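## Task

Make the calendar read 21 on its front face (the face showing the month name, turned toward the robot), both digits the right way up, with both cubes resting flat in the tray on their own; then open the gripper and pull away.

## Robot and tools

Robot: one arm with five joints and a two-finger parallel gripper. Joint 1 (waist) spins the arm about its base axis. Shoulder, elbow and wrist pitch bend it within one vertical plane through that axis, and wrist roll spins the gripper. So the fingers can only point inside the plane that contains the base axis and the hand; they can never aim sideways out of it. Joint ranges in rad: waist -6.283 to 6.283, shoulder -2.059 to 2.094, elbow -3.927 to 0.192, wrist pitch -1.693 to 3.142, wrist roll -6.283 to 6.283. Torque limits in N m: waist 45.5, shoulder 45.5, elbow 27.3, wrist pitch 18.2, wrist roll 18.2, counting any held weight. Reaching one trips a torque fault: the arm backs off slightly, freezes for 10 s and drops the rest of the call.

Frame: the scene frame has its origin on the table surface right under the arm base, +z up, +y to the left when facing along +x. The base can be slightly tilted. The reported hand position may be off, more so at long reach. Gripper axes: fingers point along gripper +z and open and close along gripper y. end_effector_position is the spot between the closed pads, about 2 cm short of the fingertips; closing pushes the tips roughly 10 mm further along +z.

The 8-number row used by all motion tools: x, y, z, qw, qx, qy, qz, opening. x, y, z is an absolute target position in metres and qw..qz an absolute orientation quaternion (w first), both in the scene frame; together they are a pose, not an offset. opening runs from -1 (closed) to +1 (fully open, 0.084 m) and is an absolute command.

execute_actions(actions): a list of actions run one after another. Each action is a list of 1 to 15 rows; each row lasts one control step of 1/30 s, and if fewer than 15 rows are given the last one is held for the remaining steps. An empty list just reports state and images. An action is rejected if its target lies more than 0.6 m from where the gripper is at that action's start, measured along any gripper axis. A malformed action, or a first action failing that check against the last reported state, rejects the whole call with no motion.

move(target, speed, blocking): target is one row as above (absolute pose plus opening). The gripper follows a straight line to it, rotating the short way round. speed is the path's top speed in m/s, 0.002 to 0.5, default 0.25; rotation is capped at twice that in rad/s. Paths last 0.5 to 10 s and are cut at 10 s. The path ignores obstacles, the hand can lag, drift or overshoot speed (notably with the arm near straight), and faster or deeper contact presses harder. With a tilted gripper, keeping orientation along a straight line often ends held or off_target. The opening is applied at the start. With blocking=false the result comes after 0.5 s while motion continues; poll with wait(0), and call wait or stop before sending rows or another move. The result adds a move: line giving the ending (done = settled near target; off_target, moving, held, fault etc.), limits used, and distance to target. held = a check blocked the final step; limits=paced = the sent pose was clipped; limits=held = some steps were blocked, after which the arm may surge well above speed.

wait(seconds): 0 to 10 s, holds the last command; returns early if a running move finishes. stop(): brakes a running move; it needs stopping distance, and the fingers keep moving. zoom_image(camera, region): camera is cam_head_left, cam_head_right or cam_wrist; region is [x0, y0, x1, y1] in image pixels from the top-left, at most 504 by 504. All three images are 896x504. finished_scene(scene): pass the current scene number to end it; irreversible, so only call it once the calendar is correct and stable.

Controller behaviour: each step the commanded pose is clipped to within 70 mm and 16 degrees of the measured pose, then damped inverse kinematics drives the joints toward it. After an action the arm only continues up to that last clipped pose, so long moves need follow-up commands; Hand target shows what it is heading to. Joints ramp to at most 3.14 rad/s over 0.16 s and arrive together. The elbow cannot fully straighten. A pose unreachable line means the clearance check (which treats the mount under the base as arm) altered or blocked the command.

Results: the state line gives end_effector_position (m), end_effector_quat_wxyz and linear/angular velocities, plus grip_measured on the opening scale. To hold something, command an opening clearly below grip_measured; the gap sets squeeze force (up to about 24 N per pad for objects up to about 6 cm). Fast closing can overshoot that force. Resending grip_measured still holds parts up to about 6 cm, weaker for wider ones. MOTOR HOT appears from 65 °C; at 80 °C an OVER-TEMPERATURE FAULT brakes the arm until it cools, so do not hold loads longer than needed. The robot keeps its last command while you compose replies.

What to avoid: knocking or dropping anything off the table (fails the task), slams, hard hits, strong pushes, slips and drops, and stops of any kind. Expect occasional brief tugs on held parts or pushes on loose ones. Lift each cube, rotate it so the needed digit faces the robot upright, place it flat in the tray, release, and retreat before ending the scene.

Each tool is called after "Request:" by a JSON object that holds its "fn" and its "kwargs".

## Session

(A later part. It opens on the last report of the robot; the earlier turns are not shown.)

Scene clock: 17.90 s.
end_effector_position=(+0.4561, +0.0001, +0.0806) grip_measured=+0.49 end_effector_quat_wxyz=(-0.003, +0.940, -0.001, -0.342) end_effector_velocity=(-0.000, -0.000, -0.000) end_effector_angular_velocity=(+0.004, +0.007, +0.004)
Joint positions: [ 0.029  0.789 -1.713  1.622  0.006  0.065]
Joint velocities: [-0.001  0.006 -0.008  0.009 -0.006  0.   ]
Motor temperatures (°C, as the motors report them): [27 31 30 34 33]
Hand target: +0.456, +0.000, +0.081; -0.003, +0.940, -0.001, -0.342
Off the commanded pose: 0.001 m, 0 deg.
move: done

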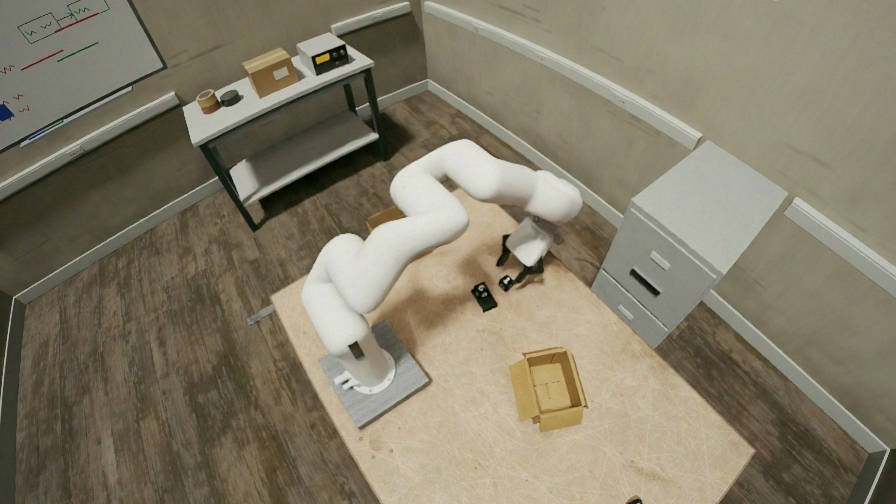

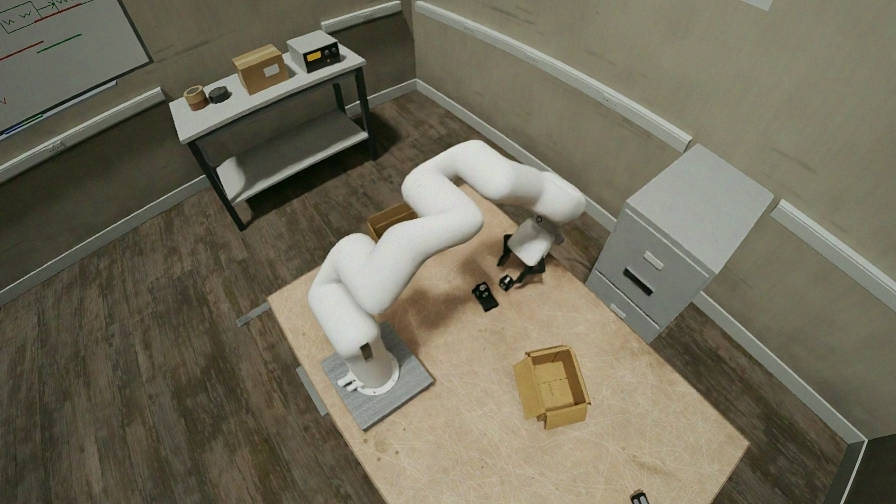

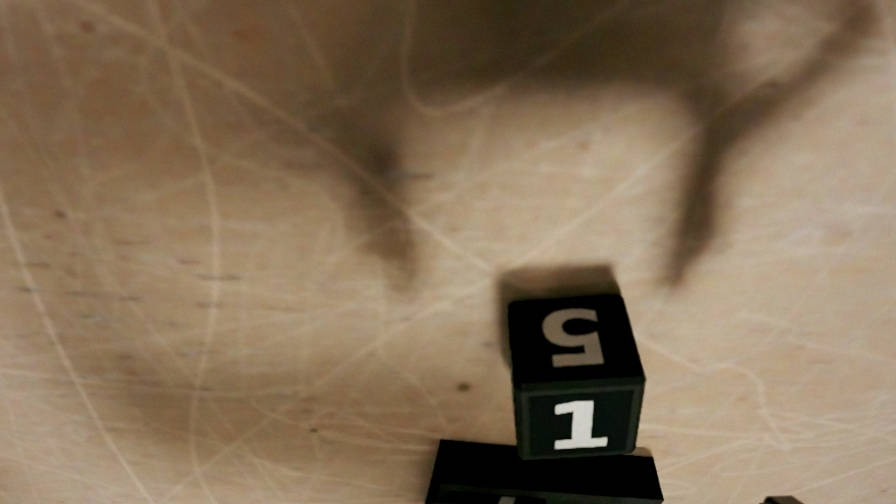

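Request:
{"fn": "move", "kwargs": {"target": [0.458,0,0.025,0,0.94,0,-0.342,0.5], "speed": 0.06}}

Request:
{"fn": "move", "kwargs": {"target": [0.458,0,0.025,0,0.94,0,-0.342,-0.7]}}

Request:
{"fn": "move", "kwargs": {"target": [0.458,0,0.07,0,0.94,0,-0.342,-0.7], "speed": 0.1}}

Request:
{"fn": "move", "kwargs": {"target": [0.51,0,0.07,0,0.906,0,0.423,-0.7], "speed": 0.35}}

Request:
{"fn": "move", "kwargs": {"target": [0.51,0,0.024,0,0.906,0,0.423,-0.7], "speed": 0.04}}

Request:
{"fn": "move", "kwargs": {"target": [0.51,0,0.024,0,0.906,0,0.423,0.5]}}

Request:
{"fn": "move", "kwargs": {"target": [0.51,0,0.08,0,0.906,0,0.423,0.5], "speed": 0.15}}

Request:
{"fn": "move", "kwargs": {"target": [0.518,-0.002,0.08,0,0.707,0.707,0,0.6], "speed": 0.4}}

Scene clock: 19.47 s.
end_effector_position=(+0.4582, +0.0002, +0.0254) grip_measured=+0.49 end_effector_quat_wxyz=(-0.003, +0.940, -0.001, -0.342) end_effector_velocity=(+0.000, +0.000, -0.001) end_effector_angular_velocity=(+0.000, -0.001, +0.001)
Joint positions: [ 0.028  0.899 -1.732  1.532  0.006  0.065]
Joint velocities: [ 0.001  0.003 -0.002 -0.002 -0.001  0.   ]
Motor temperatures (°C, as the motors report them): [27 31 30 34 33]
Hand target: +0.458, +0.000, +0.025; -0.003, +0.940, -0.001, -0.342
Off the commanded pose: 0.000 m, 0 deg.
move: done

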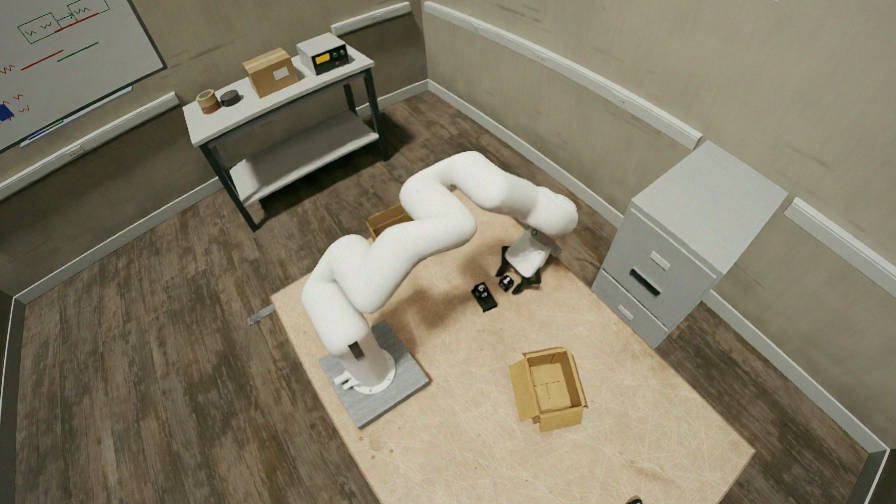

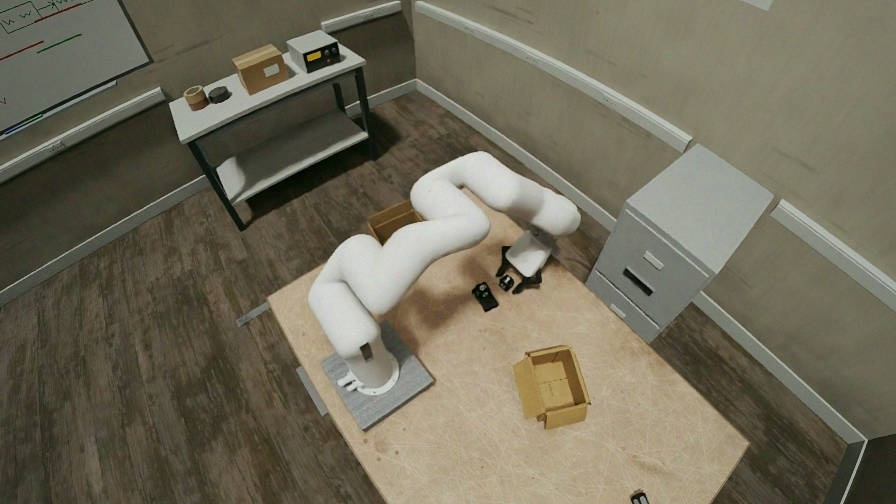

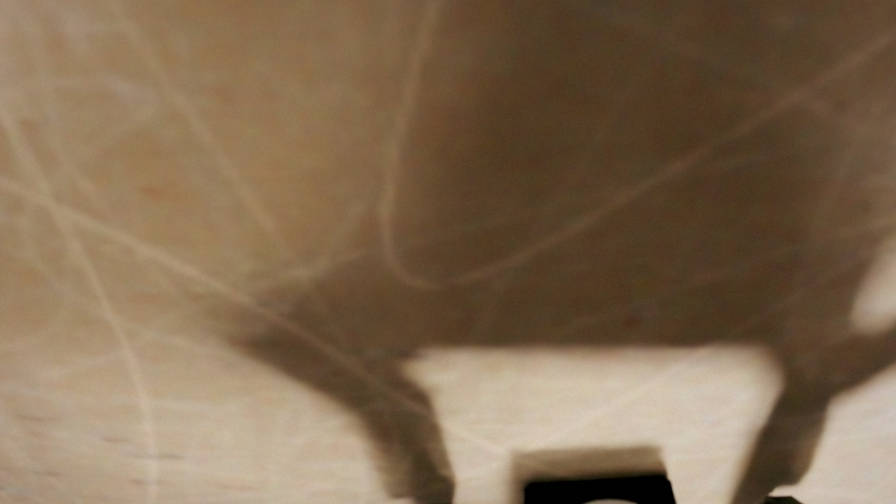

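Scene clock: 20.17 s.
end_effector_position=(+0.4583, +0.0002, +0.0254) grip_measured=-0.29 end_effector_quat_wxyz=(-0.003, +0.940, -0.001, -0.342) end_effector_velocity=(-0.001, -0.000, +0.000) end_effector_angular_velocity=(+0.000, +0.003, -0.000)
Joint positions: [ 0.028  0.899 -1.733  1.532  0.006  0.031]
Joint velocities: [-0.     0.     0.     0.003 -0.     0.   ]
Motor temperatures (°C, as the motors report them): [27 31 30 34 33]
Hand target: +0.458, +0.000, +0.025; -0.003, +0.940, -0.001, -0.342
Off the commanded pose: 0.000 m, 0 deg.
move: done

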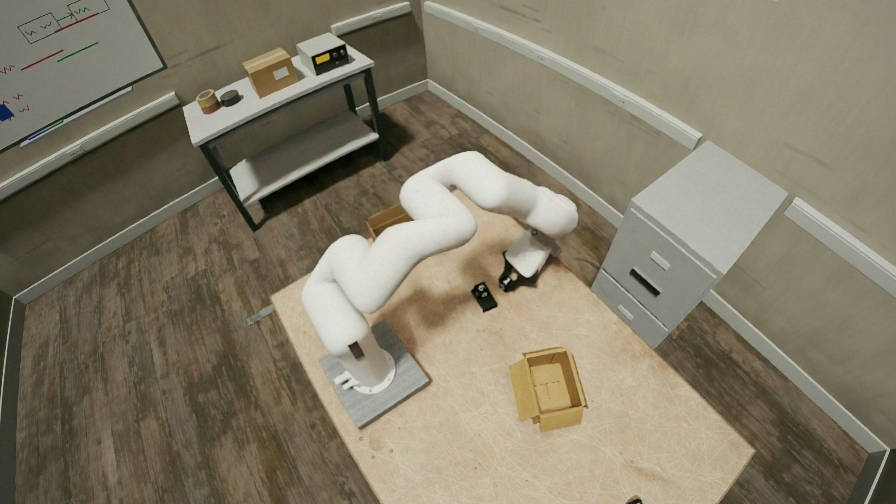

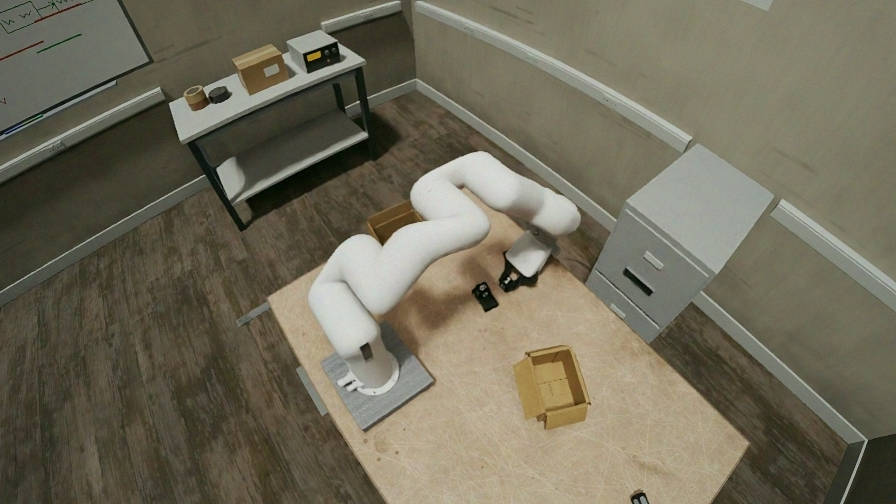

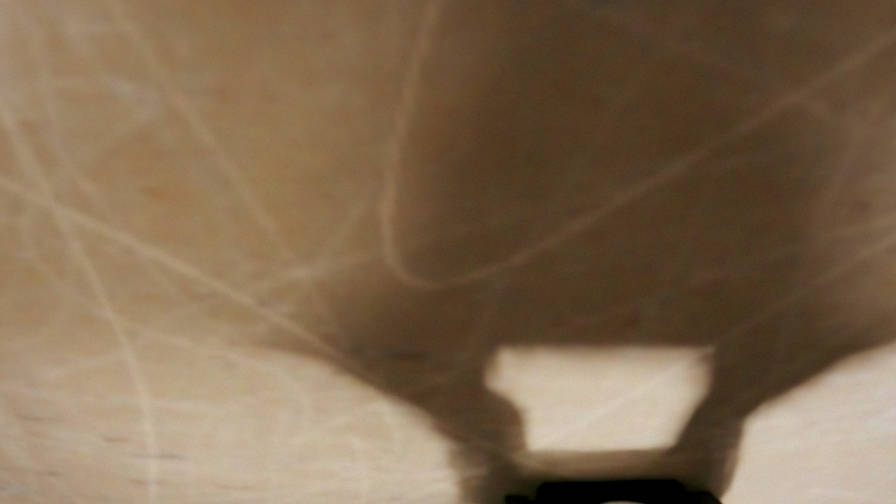

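Scene clock: 21.00 s.
end_effector_position=(+0.4577, +0.0001, +0.0695) grip_measured=-0.29 end_effector_quat_wxyz=(-0.003, +0.940, -0.001, -0.342) end_effector_velocity=(+0.002, -0.000, +0.003) end_effector_angular_velocity=(-0.000, -0.006, -0.001)
Joint positions: [ 0.029  0.816 -1.724  1.608  0.006  0.031]
Joint velocities: [-0.001 -0.005 -0.003  0.001  0.001  0.   ]
Motor temperatures (°C, as the motors report them): [27 31 30 34 33]
Hand target: +0.458, +0.000, +0.070; -0.003, +0.940, -0.001, -0.342
Off the commanded pose: 0.001 m, 0 deg.
move: done

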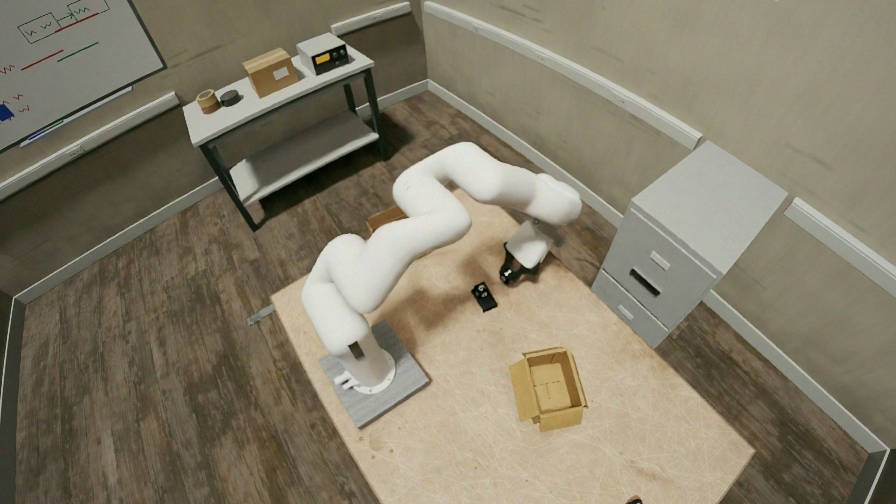

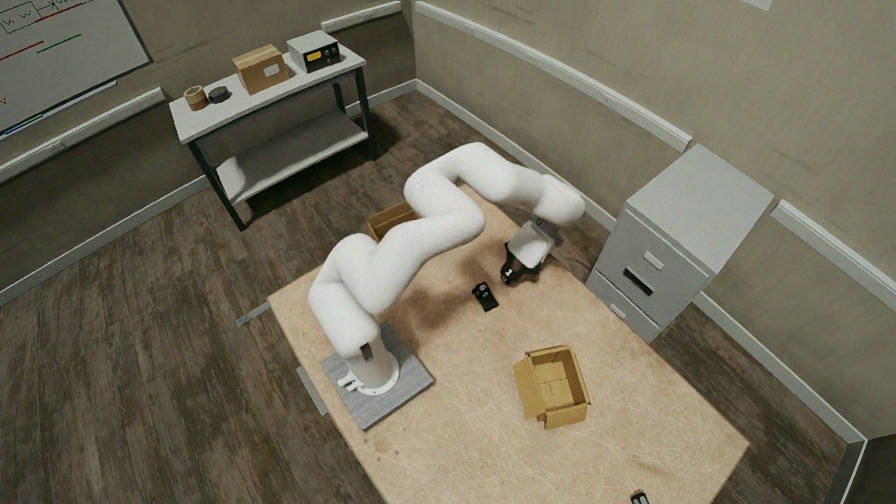

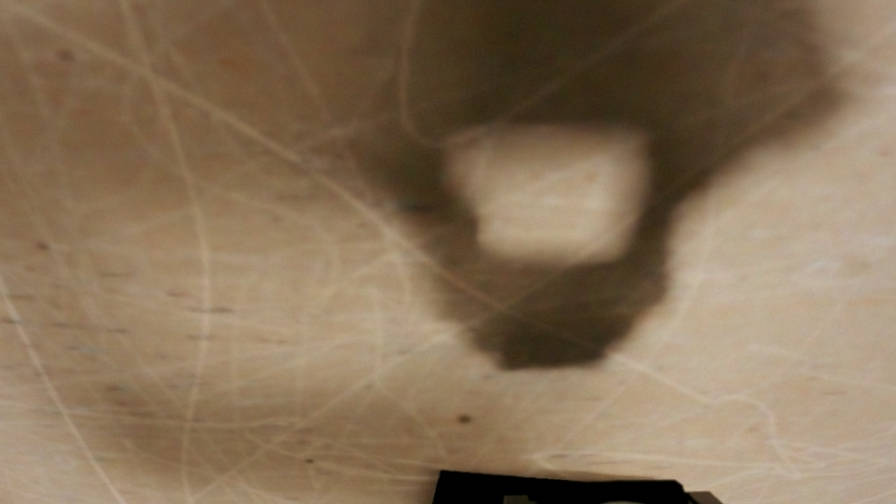

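Scene clock: 23.83 s.
end_effector_position=(+0.5104, -0.0003, +0.0695) grip_measured=-0.29 end_effector_quat_wxyz=(-0.002, +0.906, +0.002, +0.423) end_effector_velocity=(-0.001, -0.000, -0.001) end_effector_angular_velocity=(-0.001, -0.005, +0.000)
Joint positions: [ 0.028  0.562 -0.546 -0.888 -0.009  0.031]
Joint velocities: [-0.     0.009 -0.    -0.014 -0.001  0.   ]
Motor temperatures (°C, as the motors report them): [27 31 30 34 33]
Hand target: +0.510, -0.000, +0.069; -0.002, +0.906, +0.002, +0.423
Off the commanded pose: 0.001 m, 0 deg.
move: done

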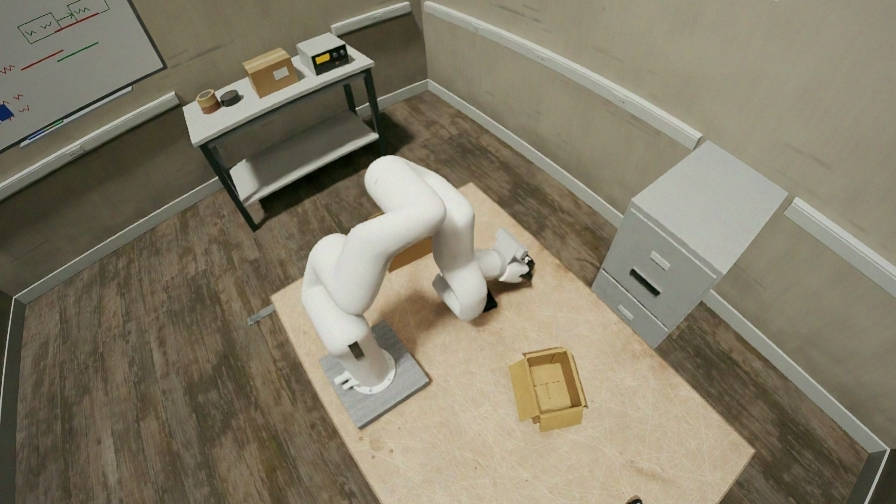

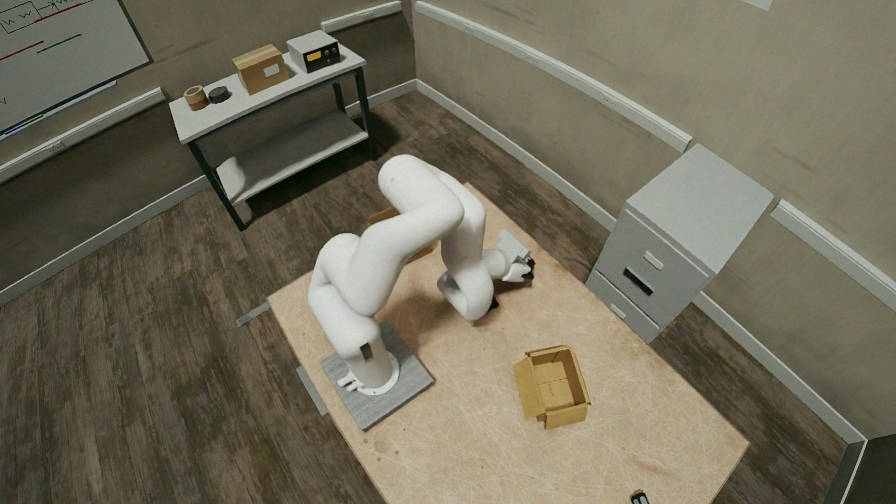

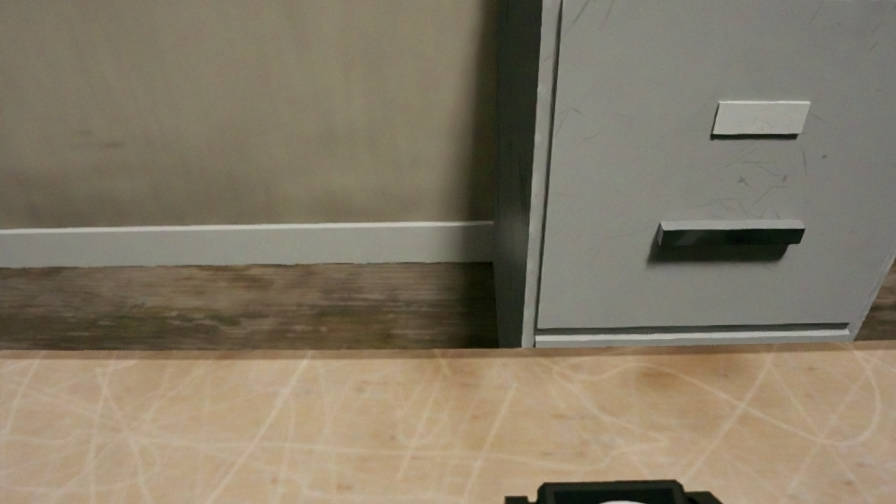

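Scene clock: 25.27 s.
end_effector_position=(+0.5107, -0.0001, +0.0252) grip_measured=-0.29 end_effector_quat_wxyz=(-0.002, +0.905, +0.001, +0.424) end_effector_velocity=(+0.001, -0.001, -0.000) end_effector_angular_velocity=(+0.000, -0.004, -0.002)
Joint positions: [ 0.027  0.745 -0.627 -0.993 -0.007  0.031]
Joint velocities: [-0.002  0.006 -0.004 -0.006  0.     0.   ]
Motor temperatures (°C, as the motors report them): [27 31 30 34 33]
Hand target: +0.510, -0.000, +0.024; -0.002, +0.906, +0.001, +0.423
Off the commanded pose: 0.001 m, 0 deg.
move: done

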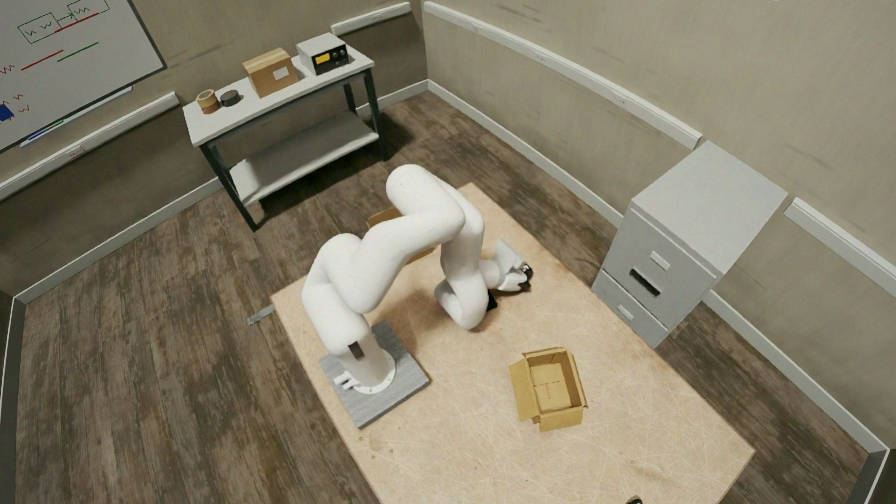

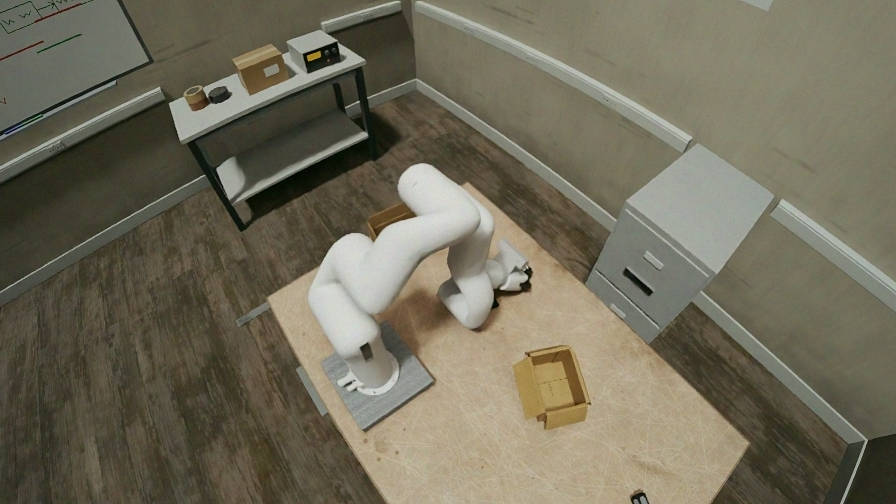

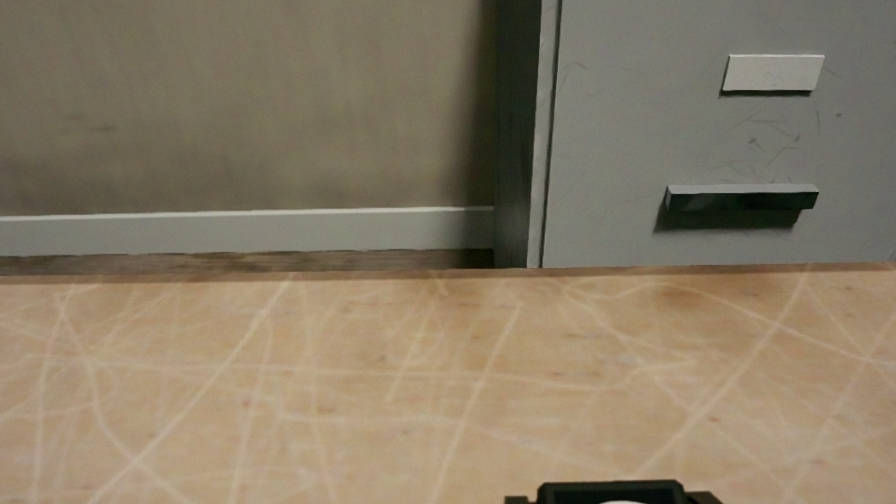

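Scene clock: 25.97 s.
end_effector_position=(+0.5100, -0.0001, +0.0240) grip_measured=+0.49 end_effector_quat_wxyz=(-0.002, +0.906, +0.001, +0.423) end_effector_velocity=(+0.000, -0.000, -0.000) end_effector_angular_velocity=(-0.002, -0.000, +0.001)
Joint positions: [ 0.027  0.747 -0.627 -0.993 -0.007  0.065]
Joint velocities: [-0.     0.    -0.    -0.    -0.002  0.   ]
Motor temperatures (°C, as the motors report them): [27 31 30 34 33]
Hand target: +0.510, -0.000, +0.024; -0.002, +0.906, +0.001, +0.423
Off the commanded pose: 0.000 m, 0 deg.
move: done

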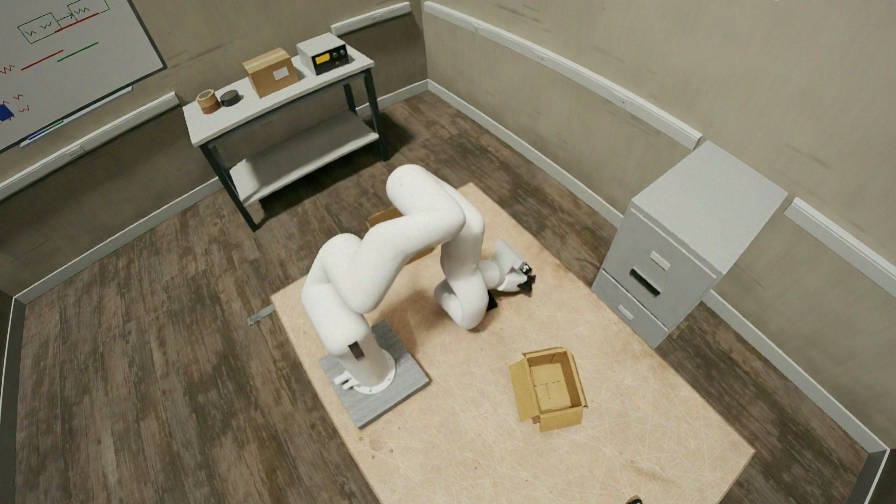

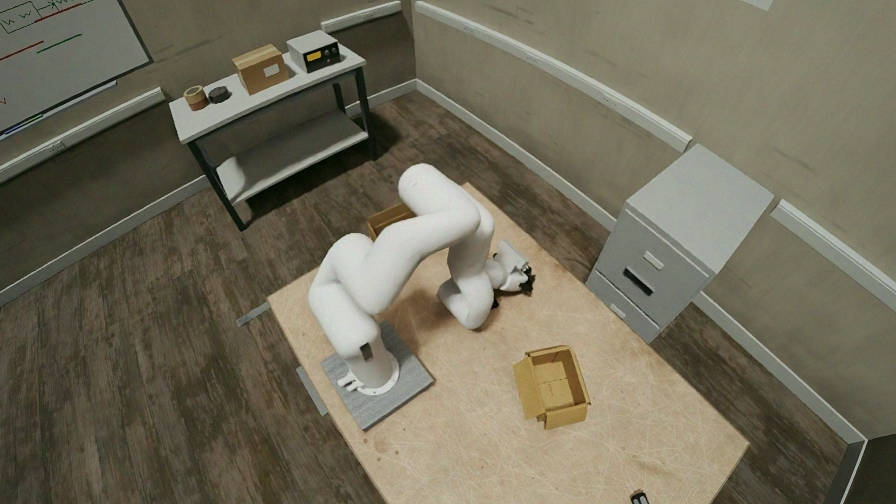

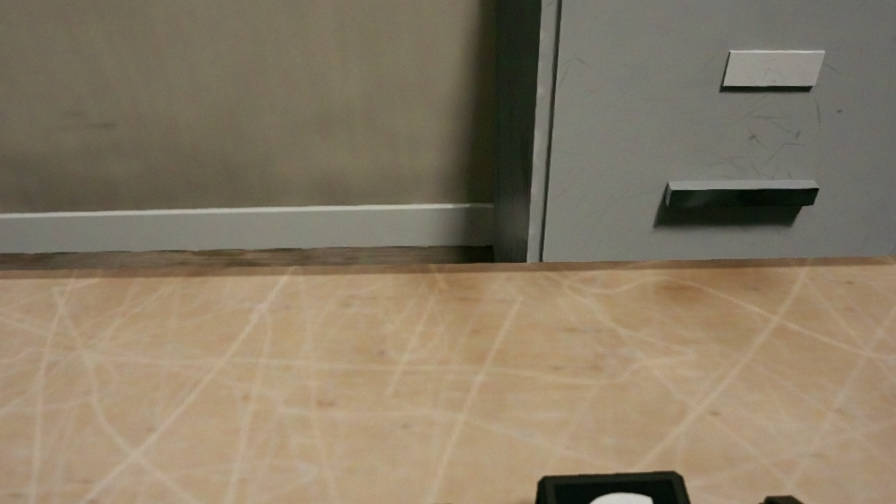

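Scene clock: 26.80 s.
end_effector_position=(+0.5098, -0.0001, +0.0794) grip_measured=+0.49 end_effector_quat_wxyz=(-0.003, +0.906, +0.001, +0.423) end_effector_velocity=(+0.000, -0.001, +0.003) end_effector_angular_velocity=(-0.001, +0.002, -0.000)
Joint positions: [ 0.028  0.52  -0.529 -0.863 -0.006  0.065]
Joint velocities: [-0.001 -0.012  0.002  0.011 -0.001 -0.   ]
Motor temperatures (°C, as the motors report them): [27 31 30 34 33]
Hand target: +0.510, -0.000, +0.080; -0.003, +0.906, +0.001, +0.423
Off the commanded pose: 0.001 m, 0 deg.
move: done

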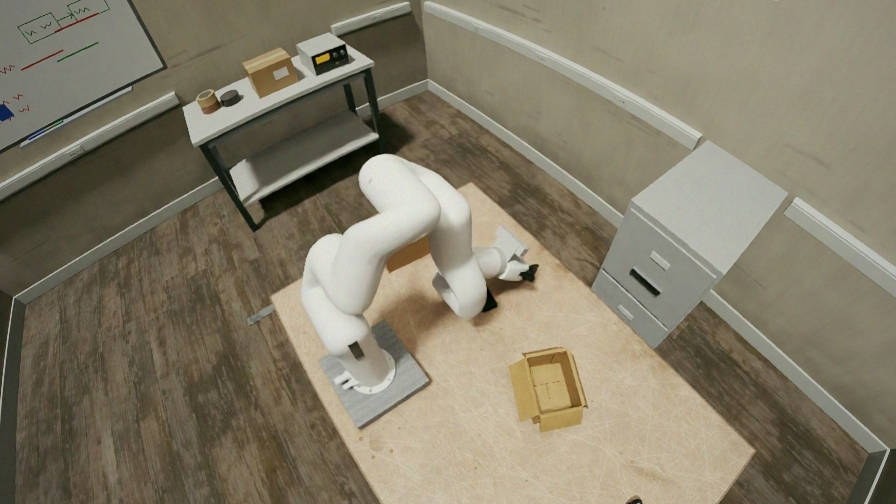

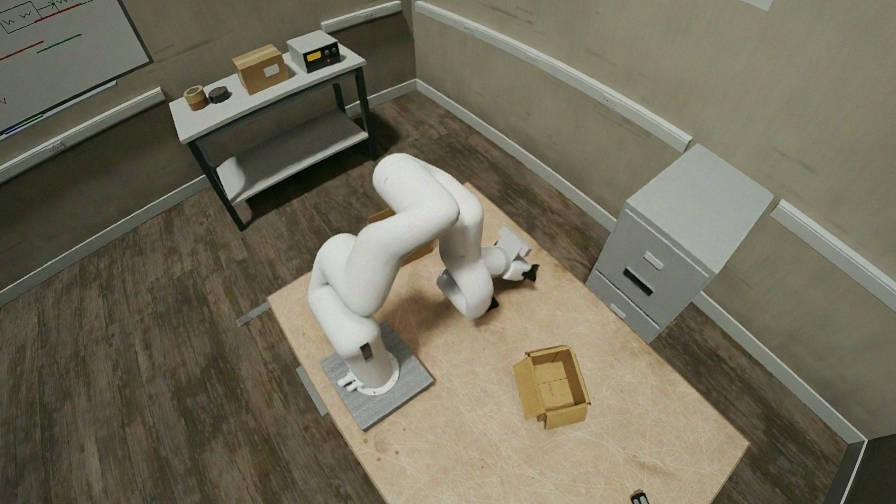

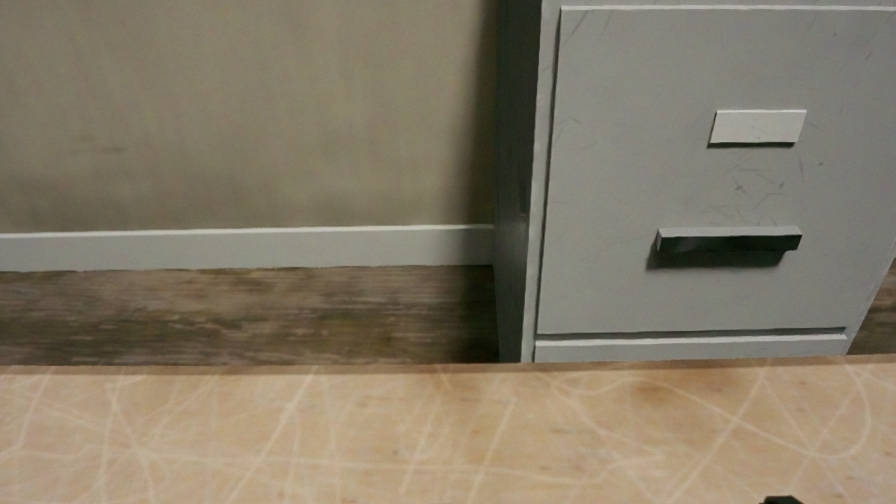

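Scene clock: 29.53 s.
end_effector_position=(+0.5175, -0.0020, +0.0803) grip_measured=+0.59 end_effector_quat_wxyz=(-0.003, +0.707, +0.707, +0.003) end_effector_velocity=(+0.001, -0.001, +0.000) end_effector_angular_velocity=(+0.000, +0.003, +0.005)
Joint positions: [ 0.025  0.408 -1.107  0.699 -1.574  0.069]
Joint velocities: [-0.002  0.003 -0.007  0.007 -0.006 -0.   ]
Motor temperatures (°C, as the motors report them): [27 31 30 34 33]
Hand target: +0.518, -0.002, +0.080; -0.003, +0.707, +0.707, +0.003
Off the commanded pose: 0.001 m, 0 deg.
move: done

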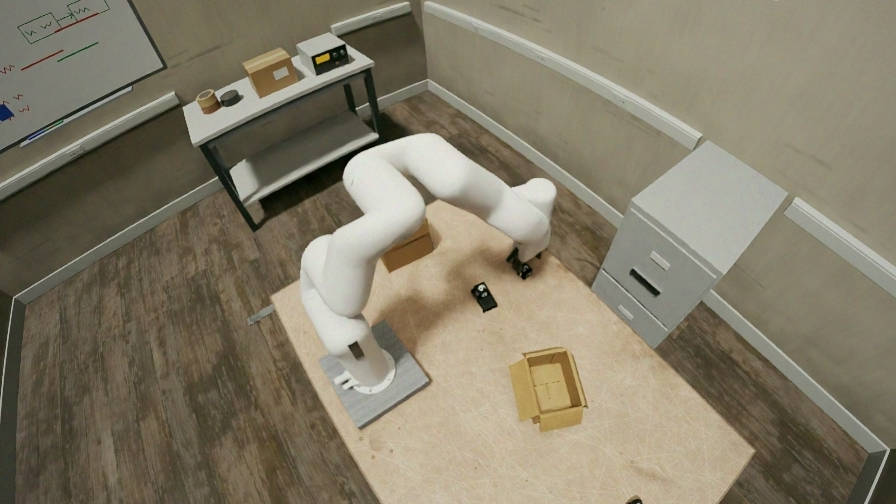

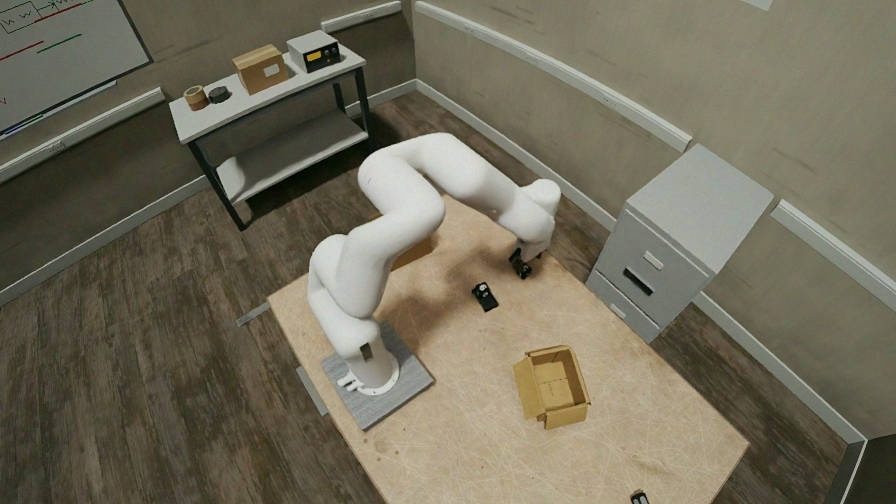

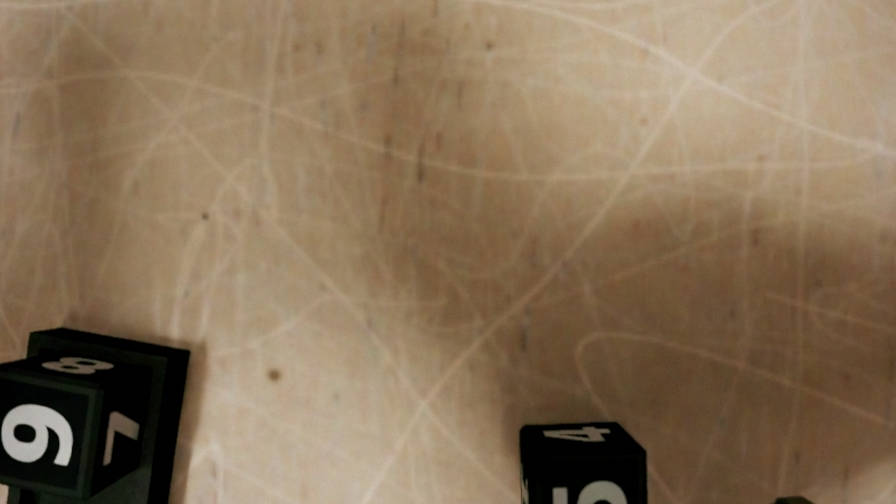

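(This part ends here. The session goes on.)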